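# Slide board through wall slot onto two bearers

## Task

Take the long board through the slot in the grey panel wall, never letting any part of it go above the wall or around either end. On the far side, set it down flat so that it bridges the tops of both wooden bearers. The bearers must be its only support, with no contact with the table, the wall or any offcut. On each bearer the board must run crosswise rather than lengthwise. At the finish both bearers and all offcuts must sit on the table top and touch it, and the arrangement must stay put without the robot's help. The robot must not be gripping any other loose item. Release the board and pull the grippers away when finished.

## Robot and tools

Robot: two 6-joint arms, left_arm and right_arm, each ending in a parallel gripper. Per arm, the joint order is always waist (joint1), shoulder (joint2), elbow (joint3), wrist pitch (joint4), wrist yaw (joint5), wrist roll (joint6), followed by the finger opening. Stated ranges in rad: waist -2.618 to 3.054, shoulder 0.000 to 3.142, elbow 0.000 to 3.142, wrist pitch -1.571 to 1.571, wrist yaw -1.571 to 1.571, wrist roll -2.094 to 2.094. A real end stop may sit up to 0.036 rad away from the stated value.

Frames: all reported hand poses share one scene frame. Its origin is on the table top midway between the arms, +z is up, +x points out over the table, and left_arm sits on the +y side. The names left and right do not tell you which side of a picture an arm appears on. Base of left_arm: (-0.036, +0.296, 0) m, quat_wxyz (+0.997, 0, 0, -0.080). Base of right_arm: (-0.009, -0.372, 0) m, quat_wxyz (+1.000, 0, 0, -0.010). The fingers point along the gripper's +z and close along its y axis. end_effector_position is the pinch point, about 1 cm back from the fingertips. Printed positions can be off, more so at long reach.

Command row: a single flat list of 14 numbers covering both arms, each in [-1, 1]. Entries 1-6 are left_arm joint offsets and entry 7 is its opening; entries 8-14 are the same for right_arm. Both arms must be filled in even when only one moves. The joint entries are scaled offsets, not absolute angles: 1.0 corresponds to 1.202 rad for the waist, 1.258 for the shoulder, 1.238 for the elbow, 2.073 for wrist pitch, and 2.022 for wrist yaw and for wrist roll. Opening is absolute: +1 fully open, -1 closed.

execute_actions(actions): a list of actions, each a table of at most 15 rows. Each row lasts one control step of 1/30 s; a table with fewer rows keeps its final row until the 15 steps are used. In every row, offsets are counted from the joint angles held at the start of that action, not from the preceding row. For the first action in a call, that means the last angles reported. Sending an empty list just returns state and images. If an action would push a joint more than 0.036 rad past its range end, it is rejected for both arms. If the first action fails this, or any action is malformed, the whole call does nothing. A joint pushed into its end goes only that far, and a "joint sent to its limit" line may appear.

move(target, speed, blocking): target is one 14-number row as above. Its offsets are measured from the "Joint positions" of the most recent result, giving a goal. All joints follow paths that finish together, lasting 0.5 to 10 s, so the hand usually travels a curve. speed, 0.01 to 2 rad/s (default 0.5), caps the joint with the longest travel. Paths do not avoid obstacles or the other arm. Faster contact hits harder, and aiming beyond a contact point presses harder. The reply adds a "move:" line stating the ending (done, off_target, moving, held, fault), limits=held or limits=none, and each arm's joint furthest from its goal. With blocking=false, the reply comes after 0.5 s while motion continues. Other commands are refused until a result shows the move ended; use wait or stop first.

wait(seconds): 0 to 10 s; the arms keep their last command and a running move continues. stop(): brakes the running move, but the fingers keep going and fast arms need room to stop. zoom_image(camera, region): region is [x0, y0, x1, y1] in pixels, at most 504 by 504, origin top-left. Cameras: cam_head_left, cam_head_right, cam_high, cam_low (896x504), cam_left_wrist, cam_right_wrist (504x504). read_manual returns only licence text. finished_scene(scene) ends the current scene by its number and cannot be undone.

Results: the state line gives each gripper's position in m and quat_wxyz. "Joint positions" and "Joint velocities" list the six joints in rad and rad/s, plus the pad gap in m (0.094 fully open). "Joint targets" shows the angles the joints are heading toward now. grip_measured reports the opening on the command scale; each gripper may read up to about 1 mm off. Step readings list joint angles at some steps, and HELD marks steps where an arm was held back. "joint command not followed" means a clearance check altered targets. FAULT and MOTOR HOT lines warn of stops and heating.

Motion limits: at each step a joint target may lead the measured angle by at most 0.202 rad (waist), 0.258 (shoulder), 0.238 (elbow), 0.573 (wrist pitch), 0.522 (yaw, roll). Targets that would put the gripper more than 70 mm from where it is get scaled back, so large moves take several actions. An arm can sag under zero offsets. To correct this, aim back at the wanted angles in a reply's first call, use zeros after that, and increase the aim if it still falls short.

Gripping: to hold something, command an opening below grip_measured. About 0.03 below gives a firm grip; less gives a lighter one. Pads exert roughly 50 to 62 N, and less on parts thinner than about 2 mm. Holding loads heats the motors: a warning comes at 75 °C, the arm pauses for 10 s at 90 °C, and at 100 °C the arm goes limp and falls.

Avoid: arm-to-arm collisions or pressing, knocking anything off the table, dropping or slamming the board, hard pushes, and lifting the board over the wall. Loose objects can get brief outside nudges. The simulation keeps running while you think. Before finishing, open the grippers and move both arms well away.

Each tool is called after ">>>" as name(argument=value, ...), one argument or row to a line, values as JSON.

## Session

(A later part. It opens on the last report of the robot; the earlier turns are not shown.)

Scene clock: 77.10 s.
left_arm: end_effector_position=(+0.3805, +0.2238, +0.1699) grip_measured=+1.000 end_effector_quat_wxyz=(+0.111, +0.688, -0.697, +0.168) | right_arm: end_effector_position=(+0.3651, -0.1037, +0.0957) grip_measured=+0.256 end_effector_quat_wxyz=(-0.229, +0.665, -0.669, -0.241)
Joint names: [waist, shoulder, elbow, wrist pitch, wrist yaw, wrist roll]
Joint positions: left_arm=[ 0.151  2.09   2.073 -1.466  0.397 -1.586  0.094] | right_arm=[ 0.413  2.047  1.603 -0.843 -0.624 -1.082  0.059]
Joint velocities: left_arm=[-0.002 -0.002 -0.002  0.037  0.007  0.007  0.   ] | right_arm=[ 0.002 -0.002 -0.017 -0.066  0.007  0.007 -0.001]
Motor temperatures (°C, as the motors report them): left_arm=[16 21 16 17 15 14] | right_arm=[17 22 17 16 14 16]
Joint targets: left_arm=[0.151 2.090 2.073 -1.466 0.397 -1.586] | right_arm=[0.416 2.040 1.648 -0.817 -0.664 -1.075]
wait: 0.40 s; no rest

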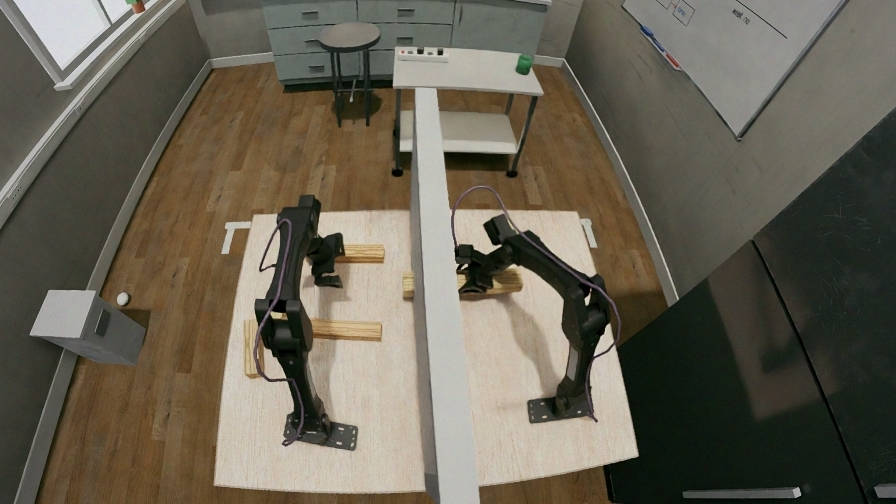

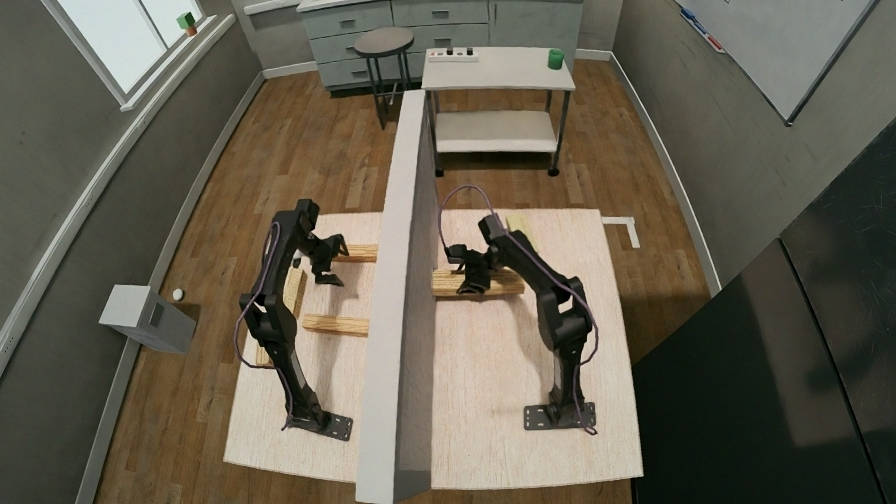

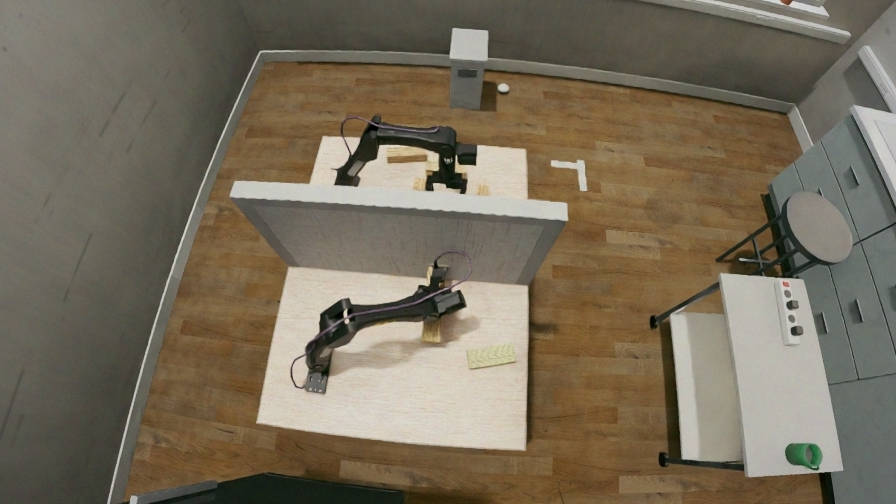

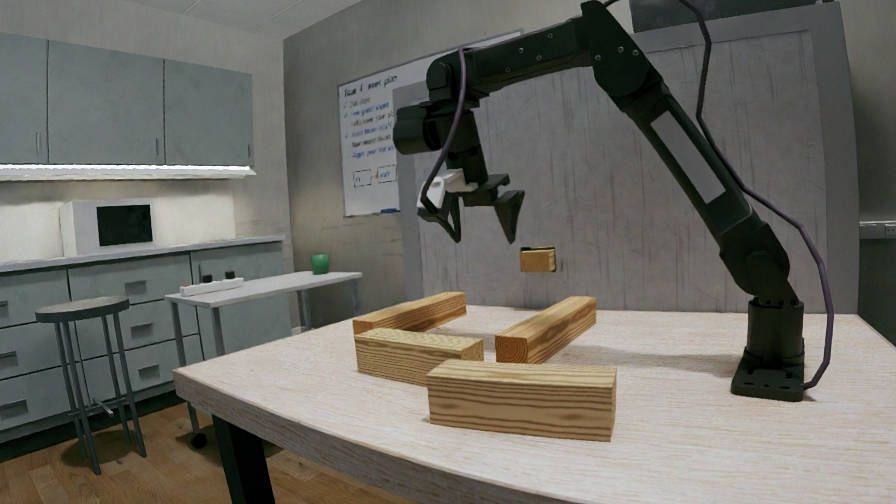

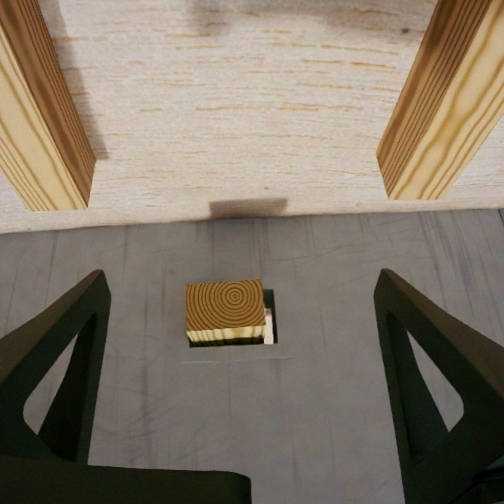

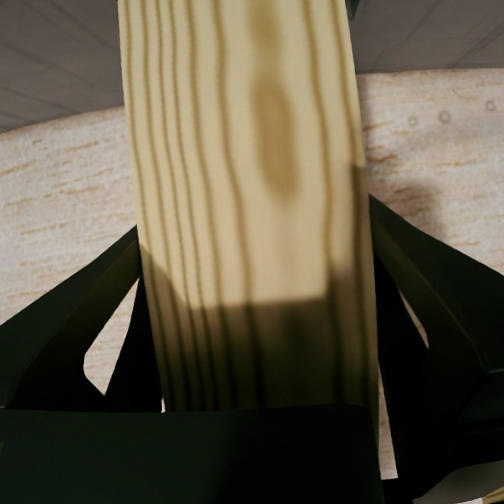

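>>> move(
  target=[-0.2866,0.0877,-0.0916,0.0845,-0.1198,-0.1691,1, 0.0312,0.0079,0.0501,0.0356,-0.0130,0.0228,0.15],
  speed=0.5,
)

>>> zoom_image(
  camera="cam_head_right",
  region=[400, 200, 600, 330],
)

>>> zoom_image(
  camera="cam_head_left",
  region=[260, 200, 460, 350],
)

Scene clock: 81.17 s.
left_arm: end_effector_position=(+0.3655, +0.1132, +0.0927) grip_measured=+1.000 end_effector_quat_wxyz=(+0.065, +0.699, -0.709, +0.061) | right_arm: end_effector_position=(+0.3700, -0.0894, +0.0944) grip_measured=+0.256 end_effector_quat_wxyz=(-0.238, +0.665, -0.668, -0.234)
Joint names: [waist, shoulder, elbow, wrist pitch, wrist yaw, wrist roll]
Joint positions: left_arm=[-0.2    2.194  1.975 -1.294  0.17  -1.922  0.094] | right_arm=[ 0.443  2.064  1.618 -0.799 -0.607 -1.041  0.059]
Joint velocities: left_arm=[ 0.002  0.007  0.012 -0.007  0.022 -0.095  0.   ] | right_arm=[-0.007 -0.007 -0.022  0.081  0.066  0.007 -0.001]
Motor temperatures (°C, as the motors report them): left_arm=[16 21 16 17 15 14] | right_arm=[17 23 17 16 14 16]
Joint targets: left_arm=[-0.194 2.201 1.959 -1.291 0.155 -1.928] | right_arm=[0.450 2.057 1.665 -0.769 -0.651 -1.036]
move: off_target (right_arm); limits=none; left_arm: farthest joint: the elbow, 0.015 radians from its target (0.113 radians at the start); right_arm: farthest joint: the elbow, 0.047 radians from its target (0.062 radians at the start)

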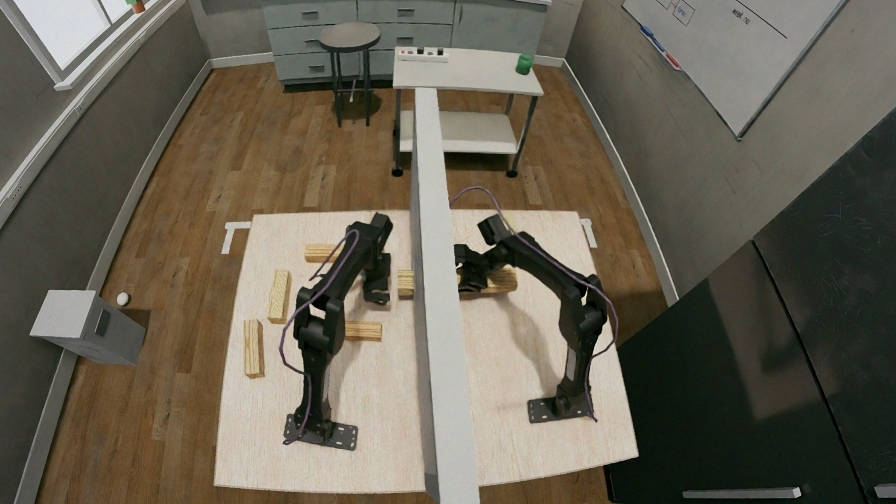

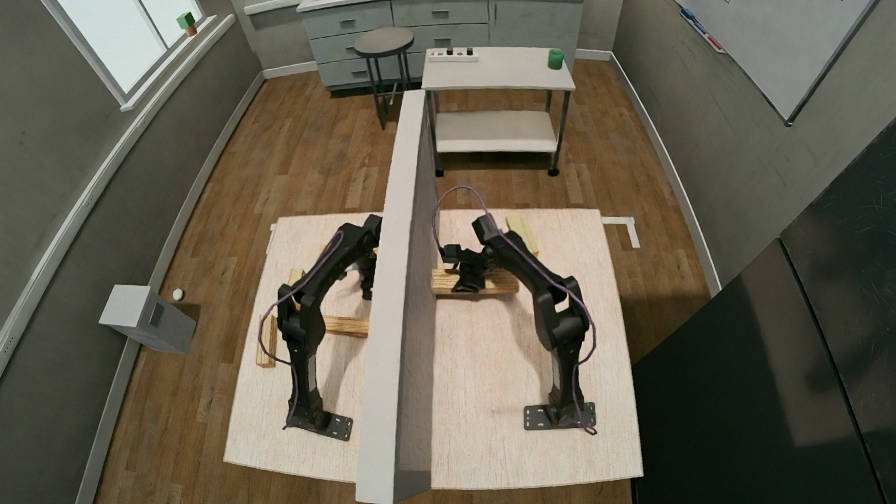

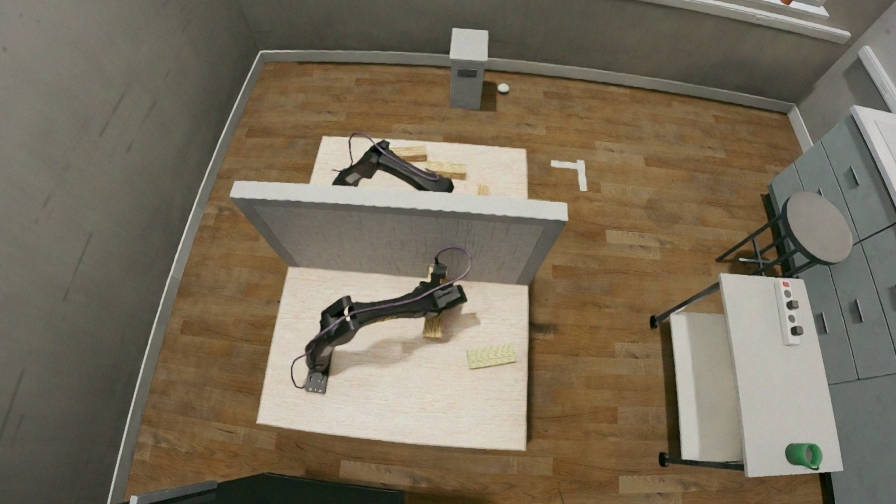

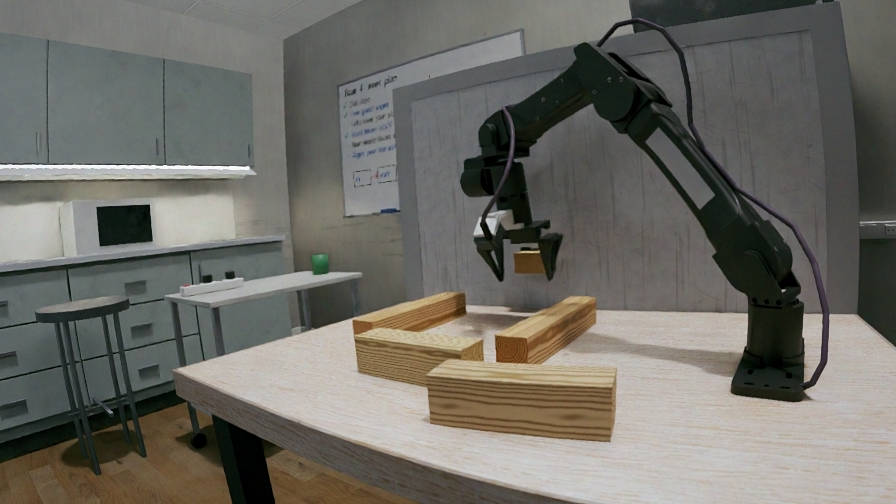

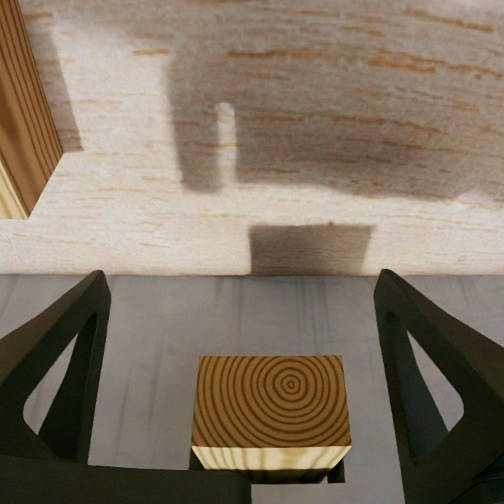

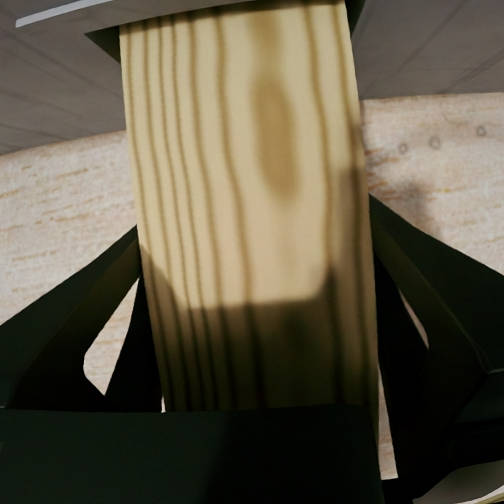

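Region (400, 200, 600, 330) of cam_head_right's 896x504 image, scaled by 2.520, with more detail than that image has; it fills the top 328 rows of this view, and the rest is white.

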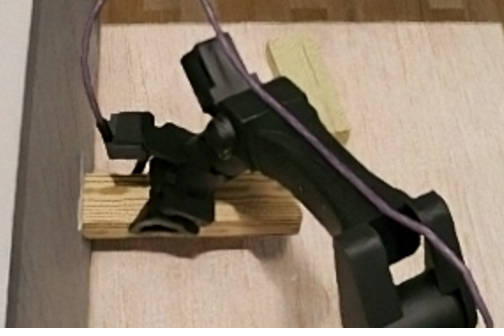

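Region (260, 200, 460, 350) of cam_head_left's 896x504 image, scaled by 2.520, with more detail than that image has; it fills the top 378 rows of this view, and the rest is white.

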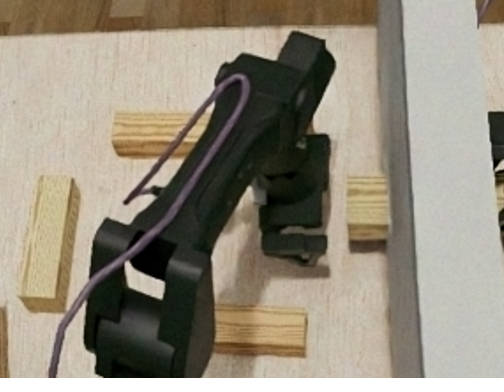

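>>> move(
  target=[-0.0205,0.0238,-0.0283,0.0798,0.1317,-0.0345,1, 0.0058,-0.0056,0.0380,0.0145,-0.0218,0.0025,0.15],
  speed=0.4,
)

>>> zoom_image(
  camera="cam_head_left",
  region=[260, 200, 460, 350],
)

>>> zoom_image(
  camera="cam_low",
  region=[440, 170, 620, 310],
)

Scene clock: 83.67 s.
left_arm: end_effector_position=(+0.3757, +0.0532, +0.0963) grip_measured=+1.000 end_effector_quat_wxyz=(+0.162, +0.687, -0.690, +0.161) | right_arm: end_effector_position=(+0.3709, -0.0909, +0.0932) grip_measured=+0.256 end_effector_quat_wxyz=(-0.236, +0.665, -0.670, -0.228)
Joint names: [waist, shoulder, elbow, wrist pitch, wrist yaw, wrist roll]
Joint positions: left_arm=[-0.219  2.215  1.956 -1.131  0.427 -1.986  0.094] | right_arm=[ 0.443  2.064  1.618 -0.8   -0.595 -1.041  0.059]
Joint velocities: left_arm=[ 0.002  0.017  0.012 -0.037  0.007  0.095  0.   ] | right_arm=[-0.017  0.002 -0.017  0.037  0.022  0.022  0.001]
Motor temperatures (°C, as the motors report them): left_arm=[16 21 16 17 15 14] | right_arm=[17 23 17 17 15 16]
Joint targets: left_arm=[-0.225 2.224 1.940 -1.129 0.436 -1.992] | right_arm=[0.450 2.057 1.666 -0.769 -0.651 -1.036]
move: off_target (right_arm); limits=none; left_arm: farthest joint: the elbow, 0.017 radians from its target (0.035 radians at the start); right_arm: farthest joint: the wrist yaw, 0.056 radians from its target (0.044 radians at the start)

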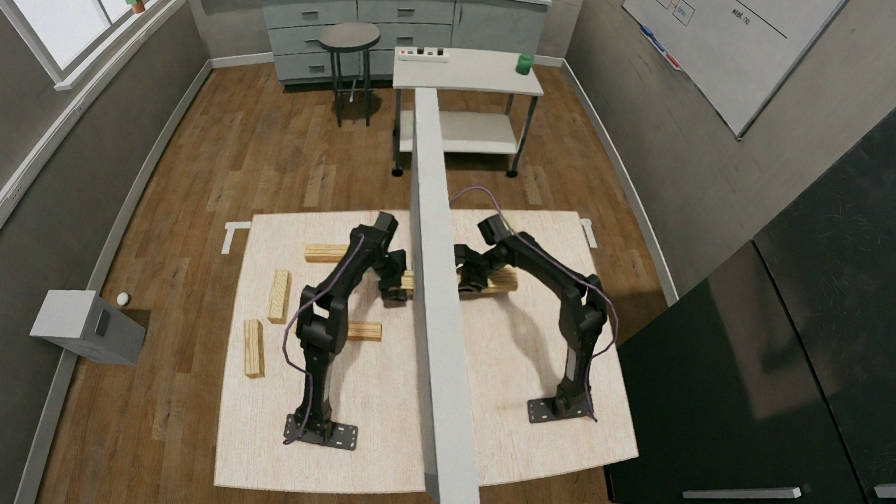

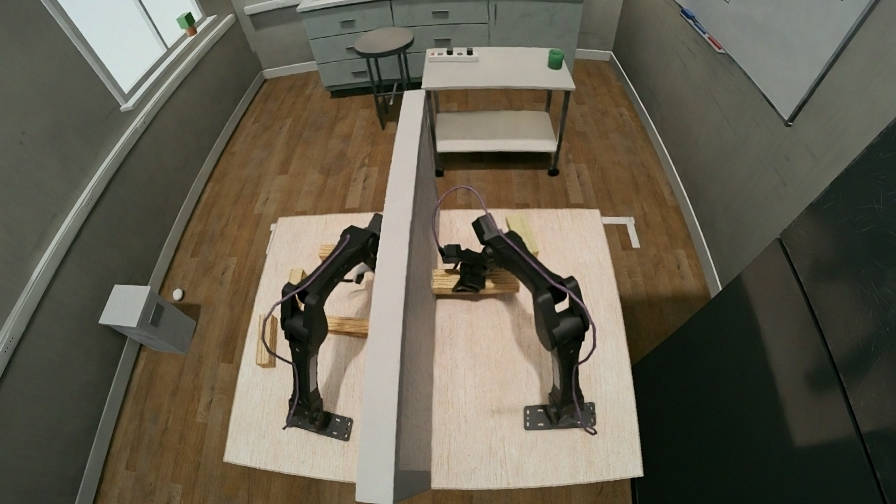

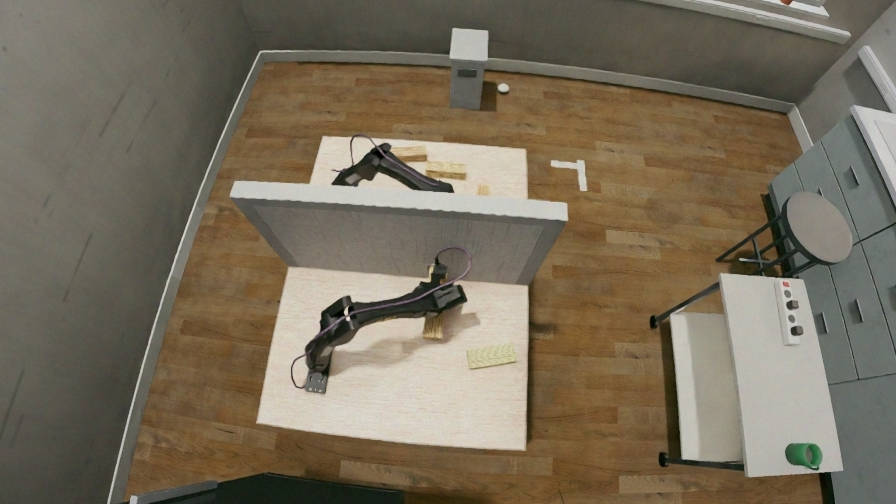

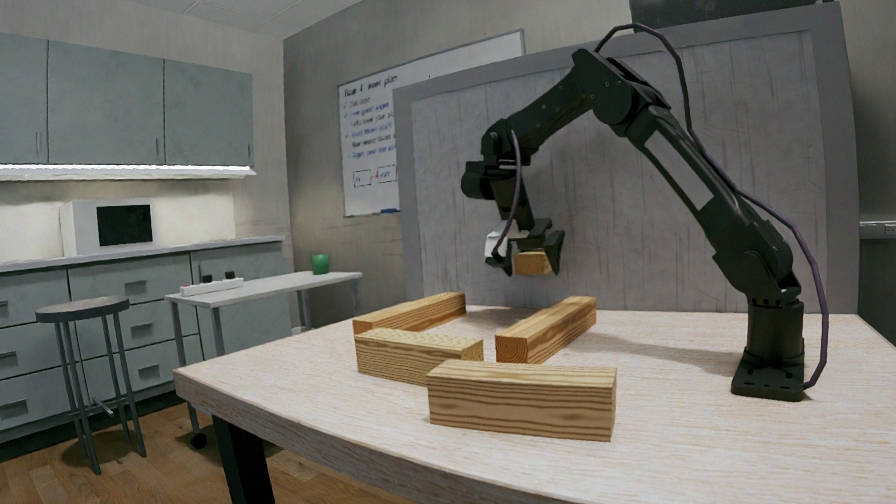

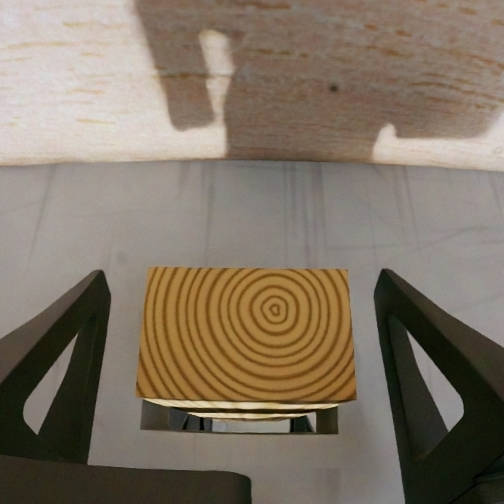

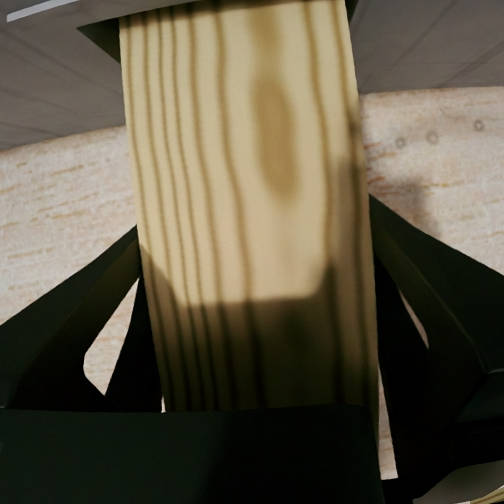

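Region (260, 200, 460, 350) of cam_head_left's 896x504 image, scaled by 2.520, with more detail than that image has; it fills the top 378 rows of this view, and the rest is white.

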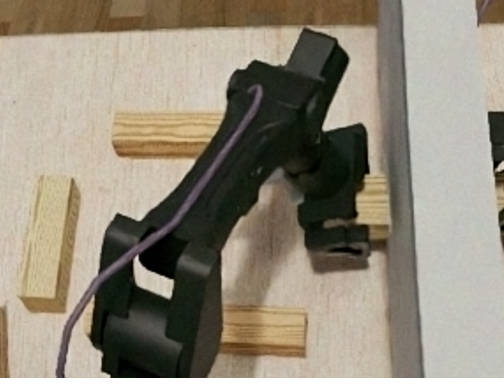

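Region (440, 170, 620, 310) of cam_low's 896x504 image, scaled by 2.800, with more detail than that image has.

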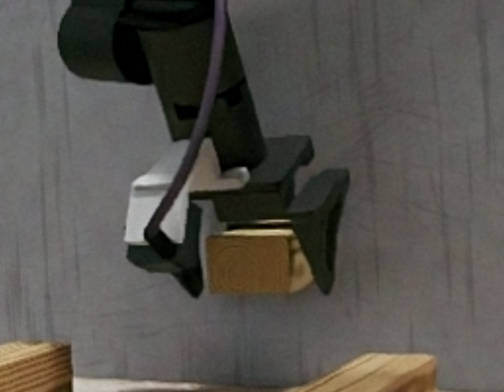

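>>> execute_actions(
  actions=[
    [[-0.005,0.0072,-0.0129,0.001,0.0045,-0.003,0.15, 0.0058,-0.0056,0.0388,0.015,-0.0277,0.0025,0.15]],
  ],
)

Scene clock: 84.40 s.
left_arm: end_effector_position=(+0.3764, +0.0531, +0.0964) grip_measured=+0.250 end_effector_quat_wxyz=(+0.161, +0.688, -0.689, +0.163) | right_arm: end_effector_position=(+0.3706, -0.0907, +0.0934) grip_measured=+0.256 end_effector_quat_wxyz=(-0.236, +0.666, -0.670, -0.229)
Joint names: [waist, shoulder, elbow, wrist pitch, wrist yaw, wrist roll]
Joint positions: left_arm=[-0.219  2.215  1.956 -1.128  0.426 -1.988  0.059] | right_arm=[ 0.443  2.064  1.618 -0.8   -0.597 -1.043  0.059]
Joint velocities: left_arm=[-0.012  0.002  0.002 -0.051  0.007  0.037 -0.   ] | right_arm=[-0.007 -0.007 -0.017  0.051 -0.051 -0.051  0.001]
Motor temperatures (°C, as the motors report them): left_arm=[16 22 16 17 15 14] | right_arm=[17 23 17 17 15 16]
Joint targets: left_arm=[-0.225 2.224 1.941 -1.129 0.436 -1.992] | right_arm=[0.450 2.057 1.667 -0.768 -0.651 -1.036]
Step readings (joint positions):
0: left_arm=[-0.219 2.215 1.956 -1.131 0.427 -1.986] | right_arm=[0.443 2.064 1.618 -0.800 -0.595 -1.041]
1: left_arm=[-0.219 2.215 1.956 -1.131 0.427 -1.987] | right_arm=[0.443 2.064 1.618 -0.800 -0.595 -1.041]
2: left_arm=[-0.219 2.215 1.956 -1.131 0.427 -1.987] | right_arm=[0.443 2.064 1.618 -0.800 -0.595 -1.041]
4: left_arm=[-0.219 2.215 1.956 -1.129 0.426 -1.988] | right_arm=[0.443 2.064 1.618 -0.800 -0.597 -1.043]
8: left_arm=[-0.219 2.215 1.956 -1.128 0.426 -1.988] | right_arm=[0.443 2.064 1.618 -0.800 -0.597 -1.043]
15: Joint positions above

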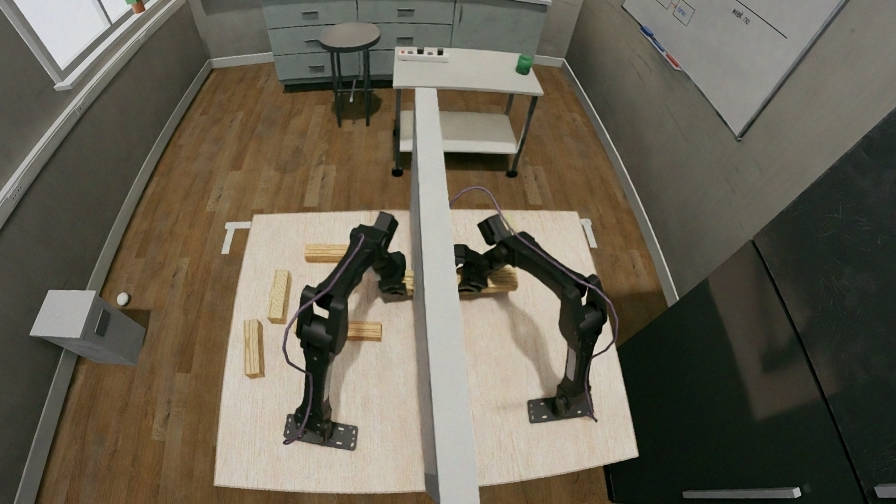

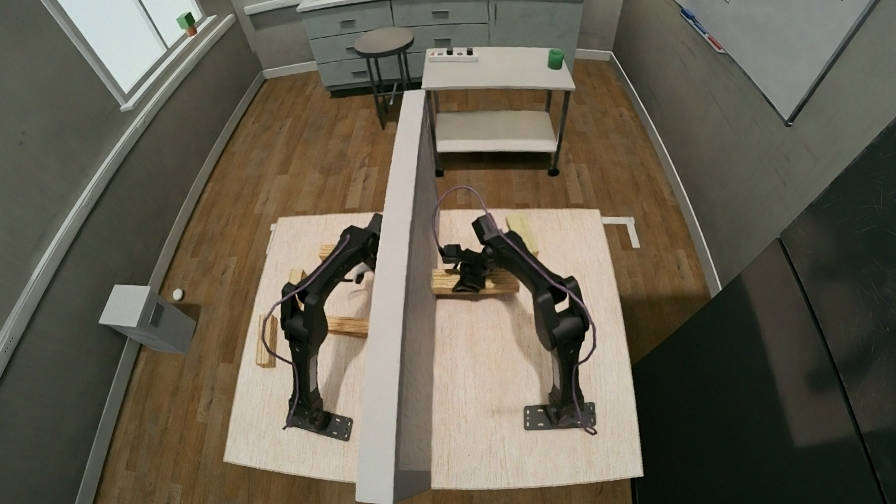

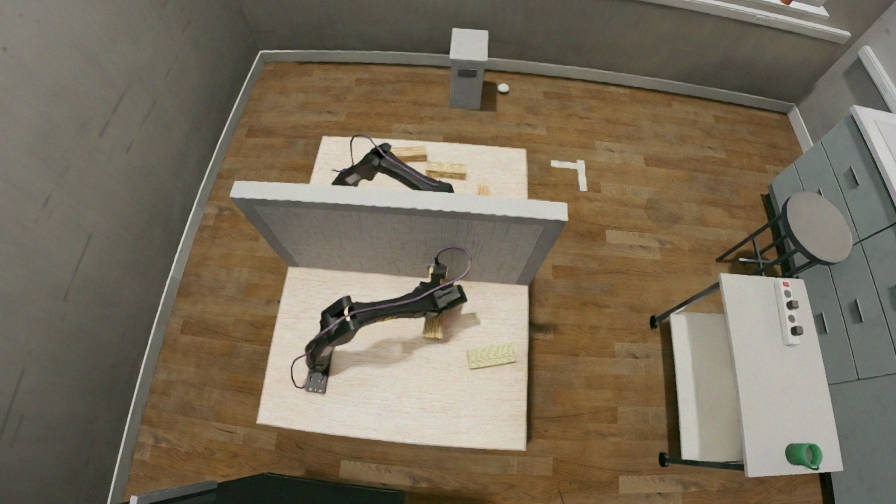

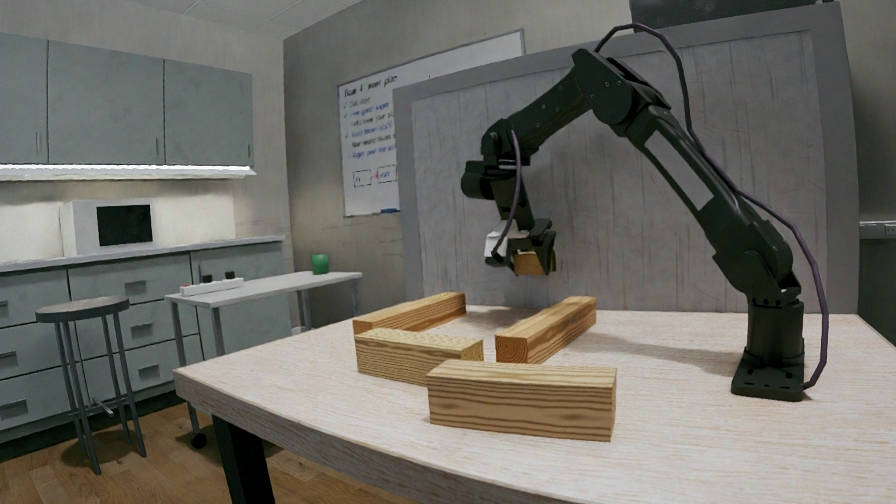

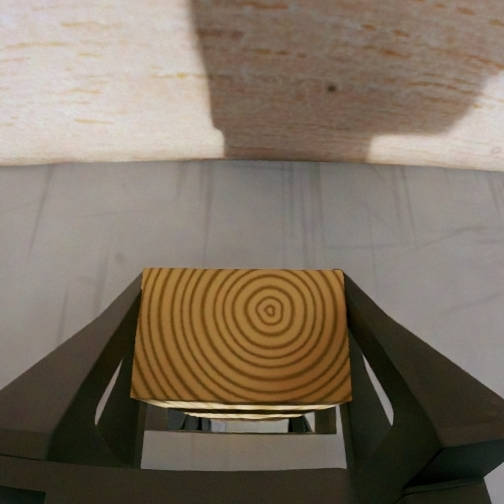

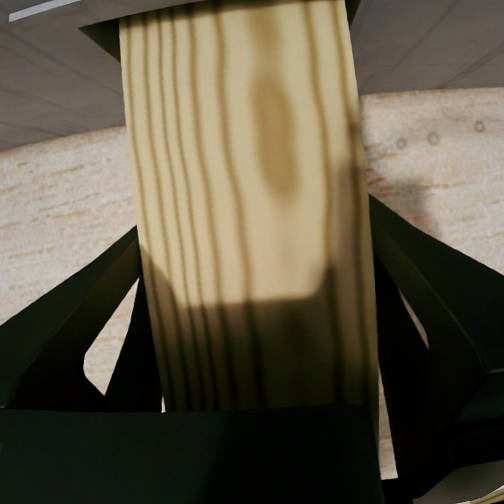

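>>> execute_actions(
  actions=[
    [[-0.005,0.0072,-0.0121,-0.0005,0.0049,-0.002,0.15, 0.0058,-0.0056,0.0388,0.015,-0.0267,0.0025,0.4],[-0.005,0.0072,-0.0121,-0.0005,0.0049,-0.002,0.15, 0.0058,-0.0056,0.03,0.012,-0.022,0.0025,0.6],[-0.005,0.0072,-0.0121,-0.0005,0.0049,-0.002,0.15, 0.004,-0.004,0.02,0.008,-0.016,0.002,1],[-0.005,0.0072,-0.0121,-0.0005,0.0049,-0.002,0.15, 0.002,-0.004,0.008,0.002,-0.012,0,1]],
  ],
)

>>> zoom_image(
  camera="cam_high",
  region=[360, 230, 520, 360],
)

Scene clock: 86.47 s.
left_arm: end_effector_position=(+0.3768, +0.0538, +0.0961) grip_measured=+0.250 end_effector_quat_wxyz=(+0.159, +0.688, -0.689, +0.162) | right_arm: end_effector_position=(+0.3713, -0.0890, +0.0947) grip_measured=+1.000 end_effector_quat_wxyz=(-0.240, +0.666, -0.667, -0.232)
Joint names: [waist, shoulder, elbow, wrist pitch, wrist yaw, wrist roll]
Joint positions: left_arm=[-0.219  2.215  1.956 -1.128  0.421 -1.989  0.059] | right_arm=[ 0.443  2.064  1.618 -0.792 -0.605 -1.043  0.094]
Joint velocities: left_arm=[ 0.002  0.032  0.002 -0.022  0.051  0.066 -0.   ] | right_arm=[-0.002 -0.002 -0.007 -0.066  0.022  0.081  0.   ]
Motor temperatures (°C, as the motors report them): left_arm=[16 22 16 17 15 14] | right_arm=[17 23 17 17 15 16]
Joint targets: left_arm=[-0.225 2.224 1.942 -1.129 0.436 -1.993] | right_arm=[0.445 2.059 1.628 -0.796 -0.621 -1.043]
Step readings (joint positions):
0: left_arm=[-0.219 2.215 1.956 -1.128 0.426 -1.988] | right_arm=[0.443 2.064 1.618 -0.800 -0.597 -1.043]
1: left_arm=[-0.219 2.215 1.956 -1.128 0.426 -1.989] | right_arm=[0.443 2.064 1.618 -0.800 -0.599 -1.043]
2: left_arm=[-0.219 2.215 1.956 -1.128 0.423 -1.988] | right_arm=[0.443 2.064 1.618 -0.796 -0.603 -1.043]
4: left_arm=[-0.219 2.215 1.956 -1.128 0.422 -1.989] | right_arm=[0.443 2.064 1.618 -0.792 -0.605 -1.043]
8: left_arm=[-0.219 2.215 1.956 -1.128 0.421 -1.989] | right_arm=[0.443 2.064 1.618 -0.792 -0.605 -1.043]
15: Joint positions above

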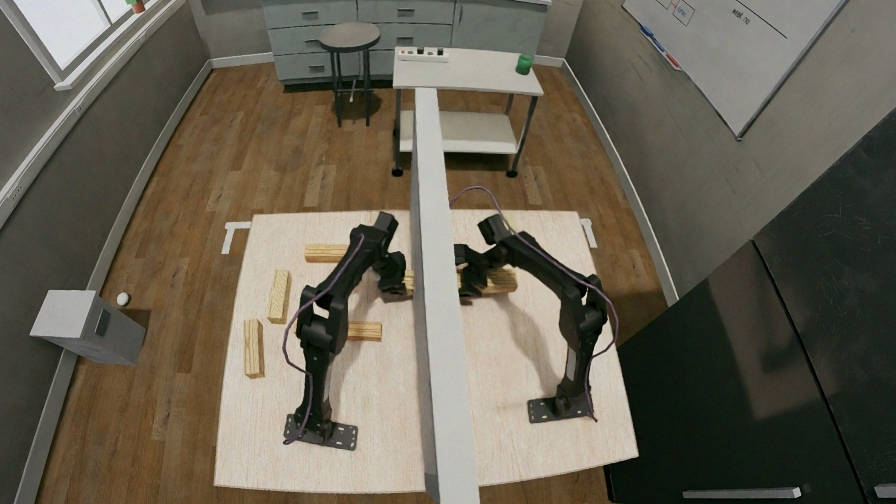

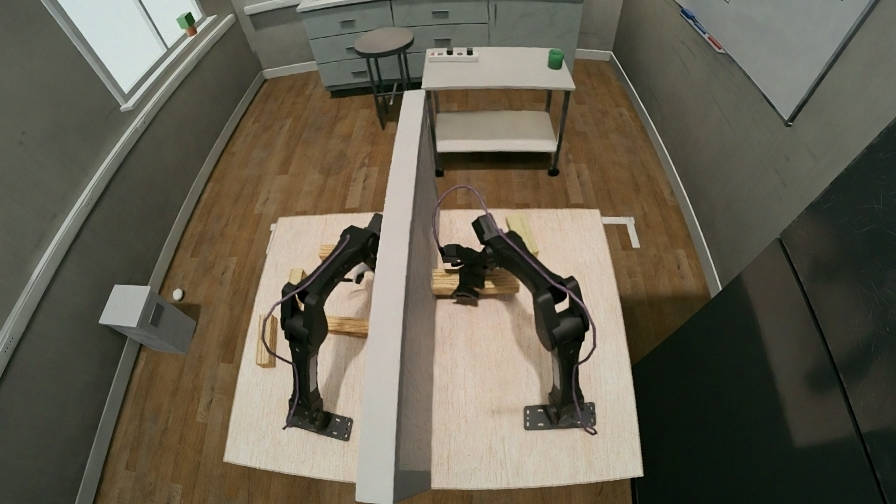

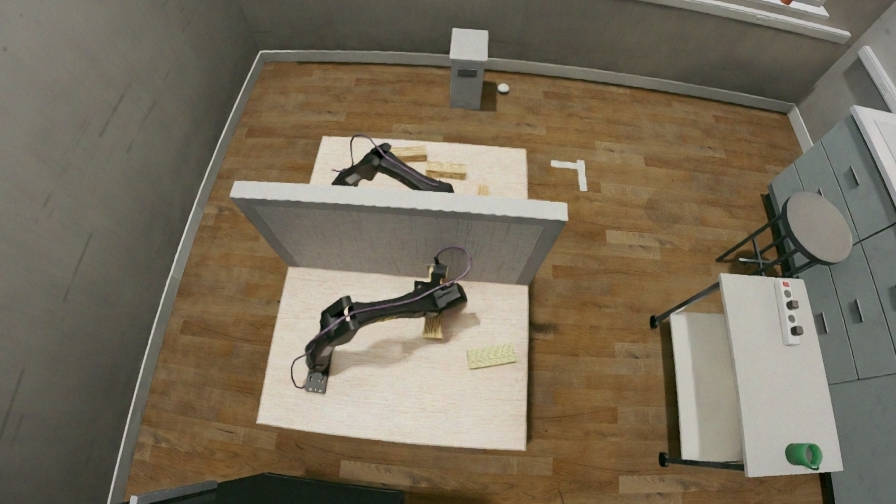

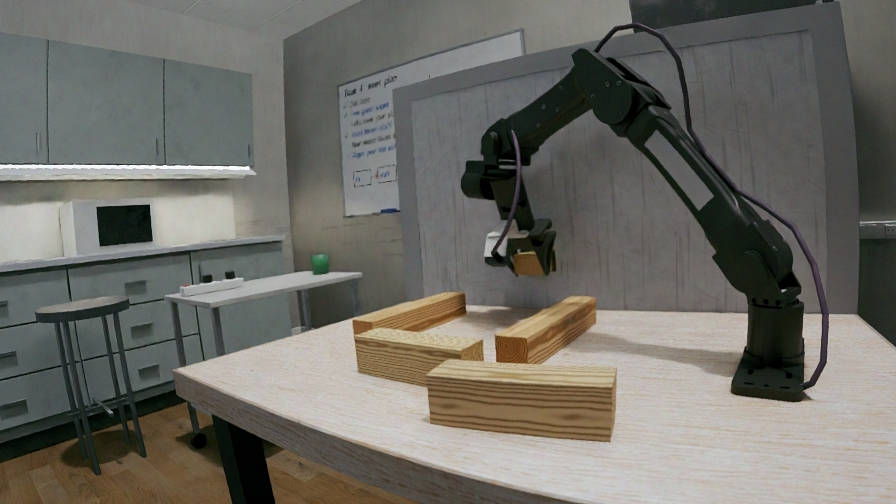

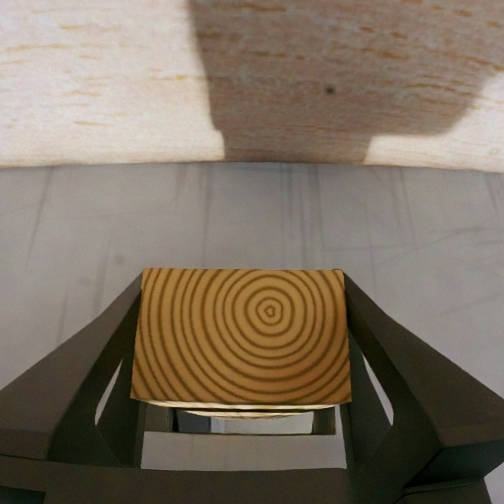

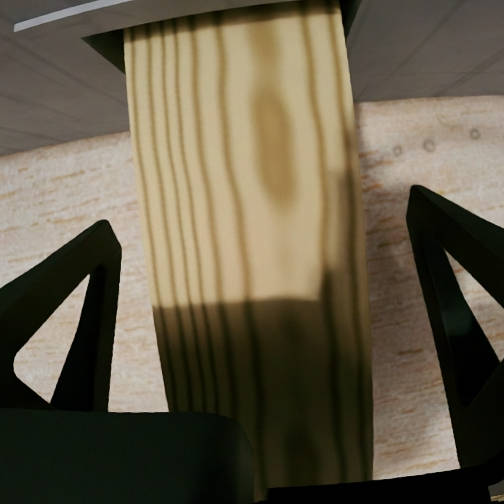

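Region (360, 230, 520, 360) of cam_high's 896x504 image, scaled by 3.150, with more detail than that image has; it fills the top 410 rows of this view, and the rest is white.

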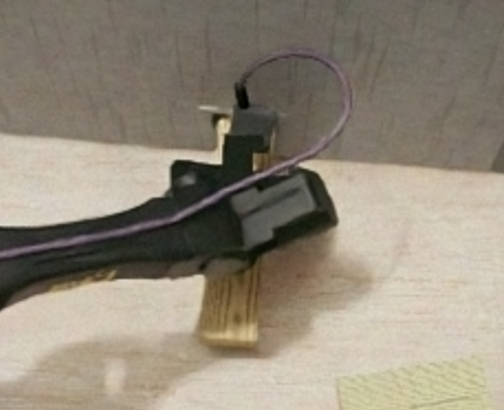

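>>> execute_actions(
  actions=[],
)

Scene clock: 87.10 s.
left_arm: end_effector_position=(+0.3768, +0.0538, +0.0961) grip_measured=+0.250 end_effector_quat_wxyz=(+0.159, +0.688, -0.689, +0.162) | right_arm: end_effector_position=(+0.3713, -0.0890, +0.0947) grip_measured=+1.000 end_effector_quat_wxyz=(-0.240, +0.666, -0.667, -0.232)
Joint names: [waist, shoulder, elbow, wrist pitch, wrist yaw, wrist roll]
Joint positions: left_arm=[-0.219  2.215  1.956 -1.128  0.421 -1.989  0.059] | right_arm=[ 0.443  2.064  1.618 -0.792 -0.605 -1.043  0.094]
Joint velocities: left_arm=[-0.017 -0.002  0.002 -0.007  0.007 -0.022  0.001] | right_arm=[ 0.007  0.002 -0.002 -0.022 -0.007 -0.066  0.   ]
Motor temperatures (°C, as the motors report them): left_arm=[16 22 16 17 15 14] | right_arm=[17 23 17 17 15 16]
Joint targets: left_arm=[-0.225 2.224 1.942 -1.129 0.436 -1.993] | right_arm=[0.445 2.059 1.628 -0.796 -0.621 -1.043]

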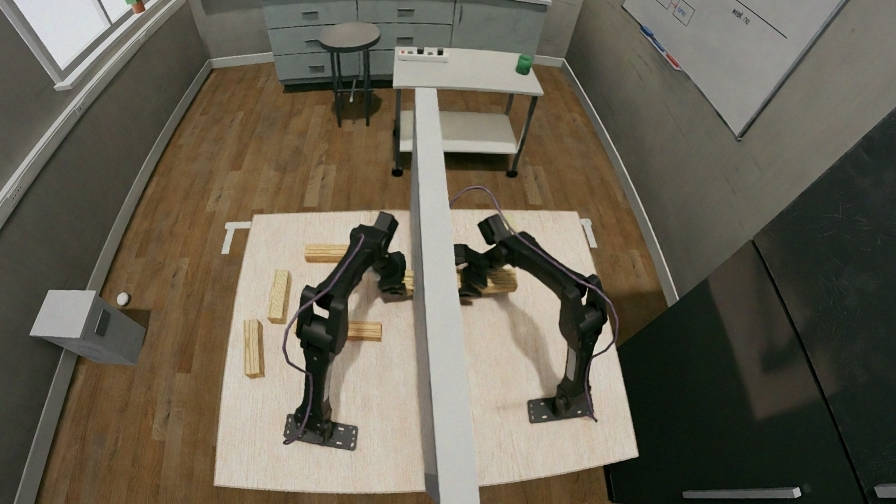

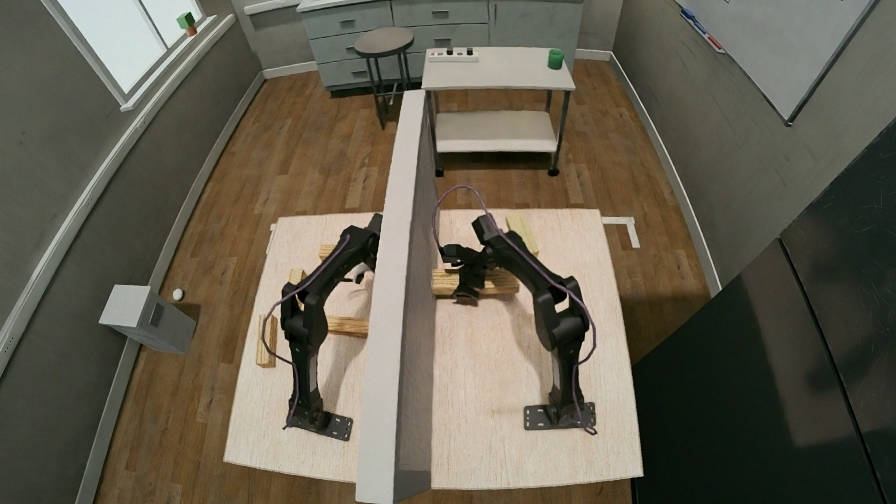

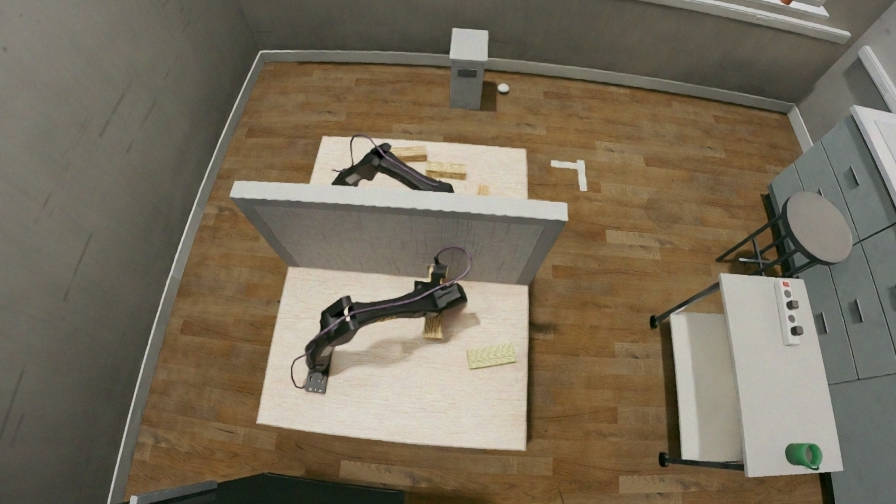

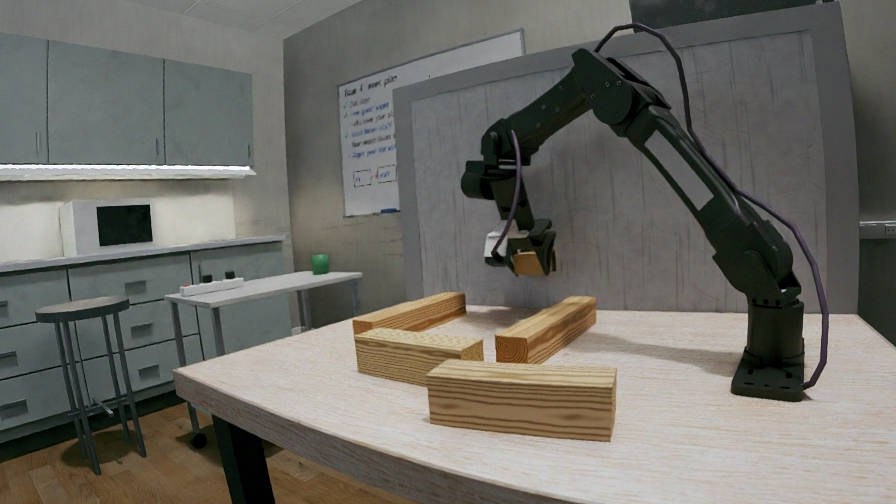

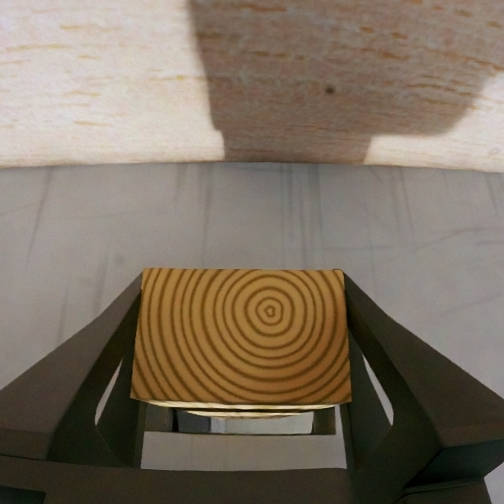

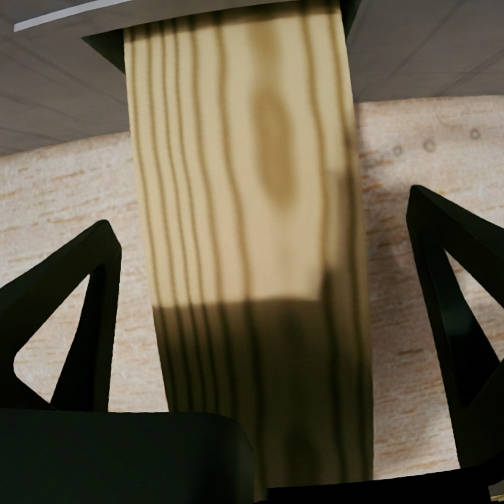

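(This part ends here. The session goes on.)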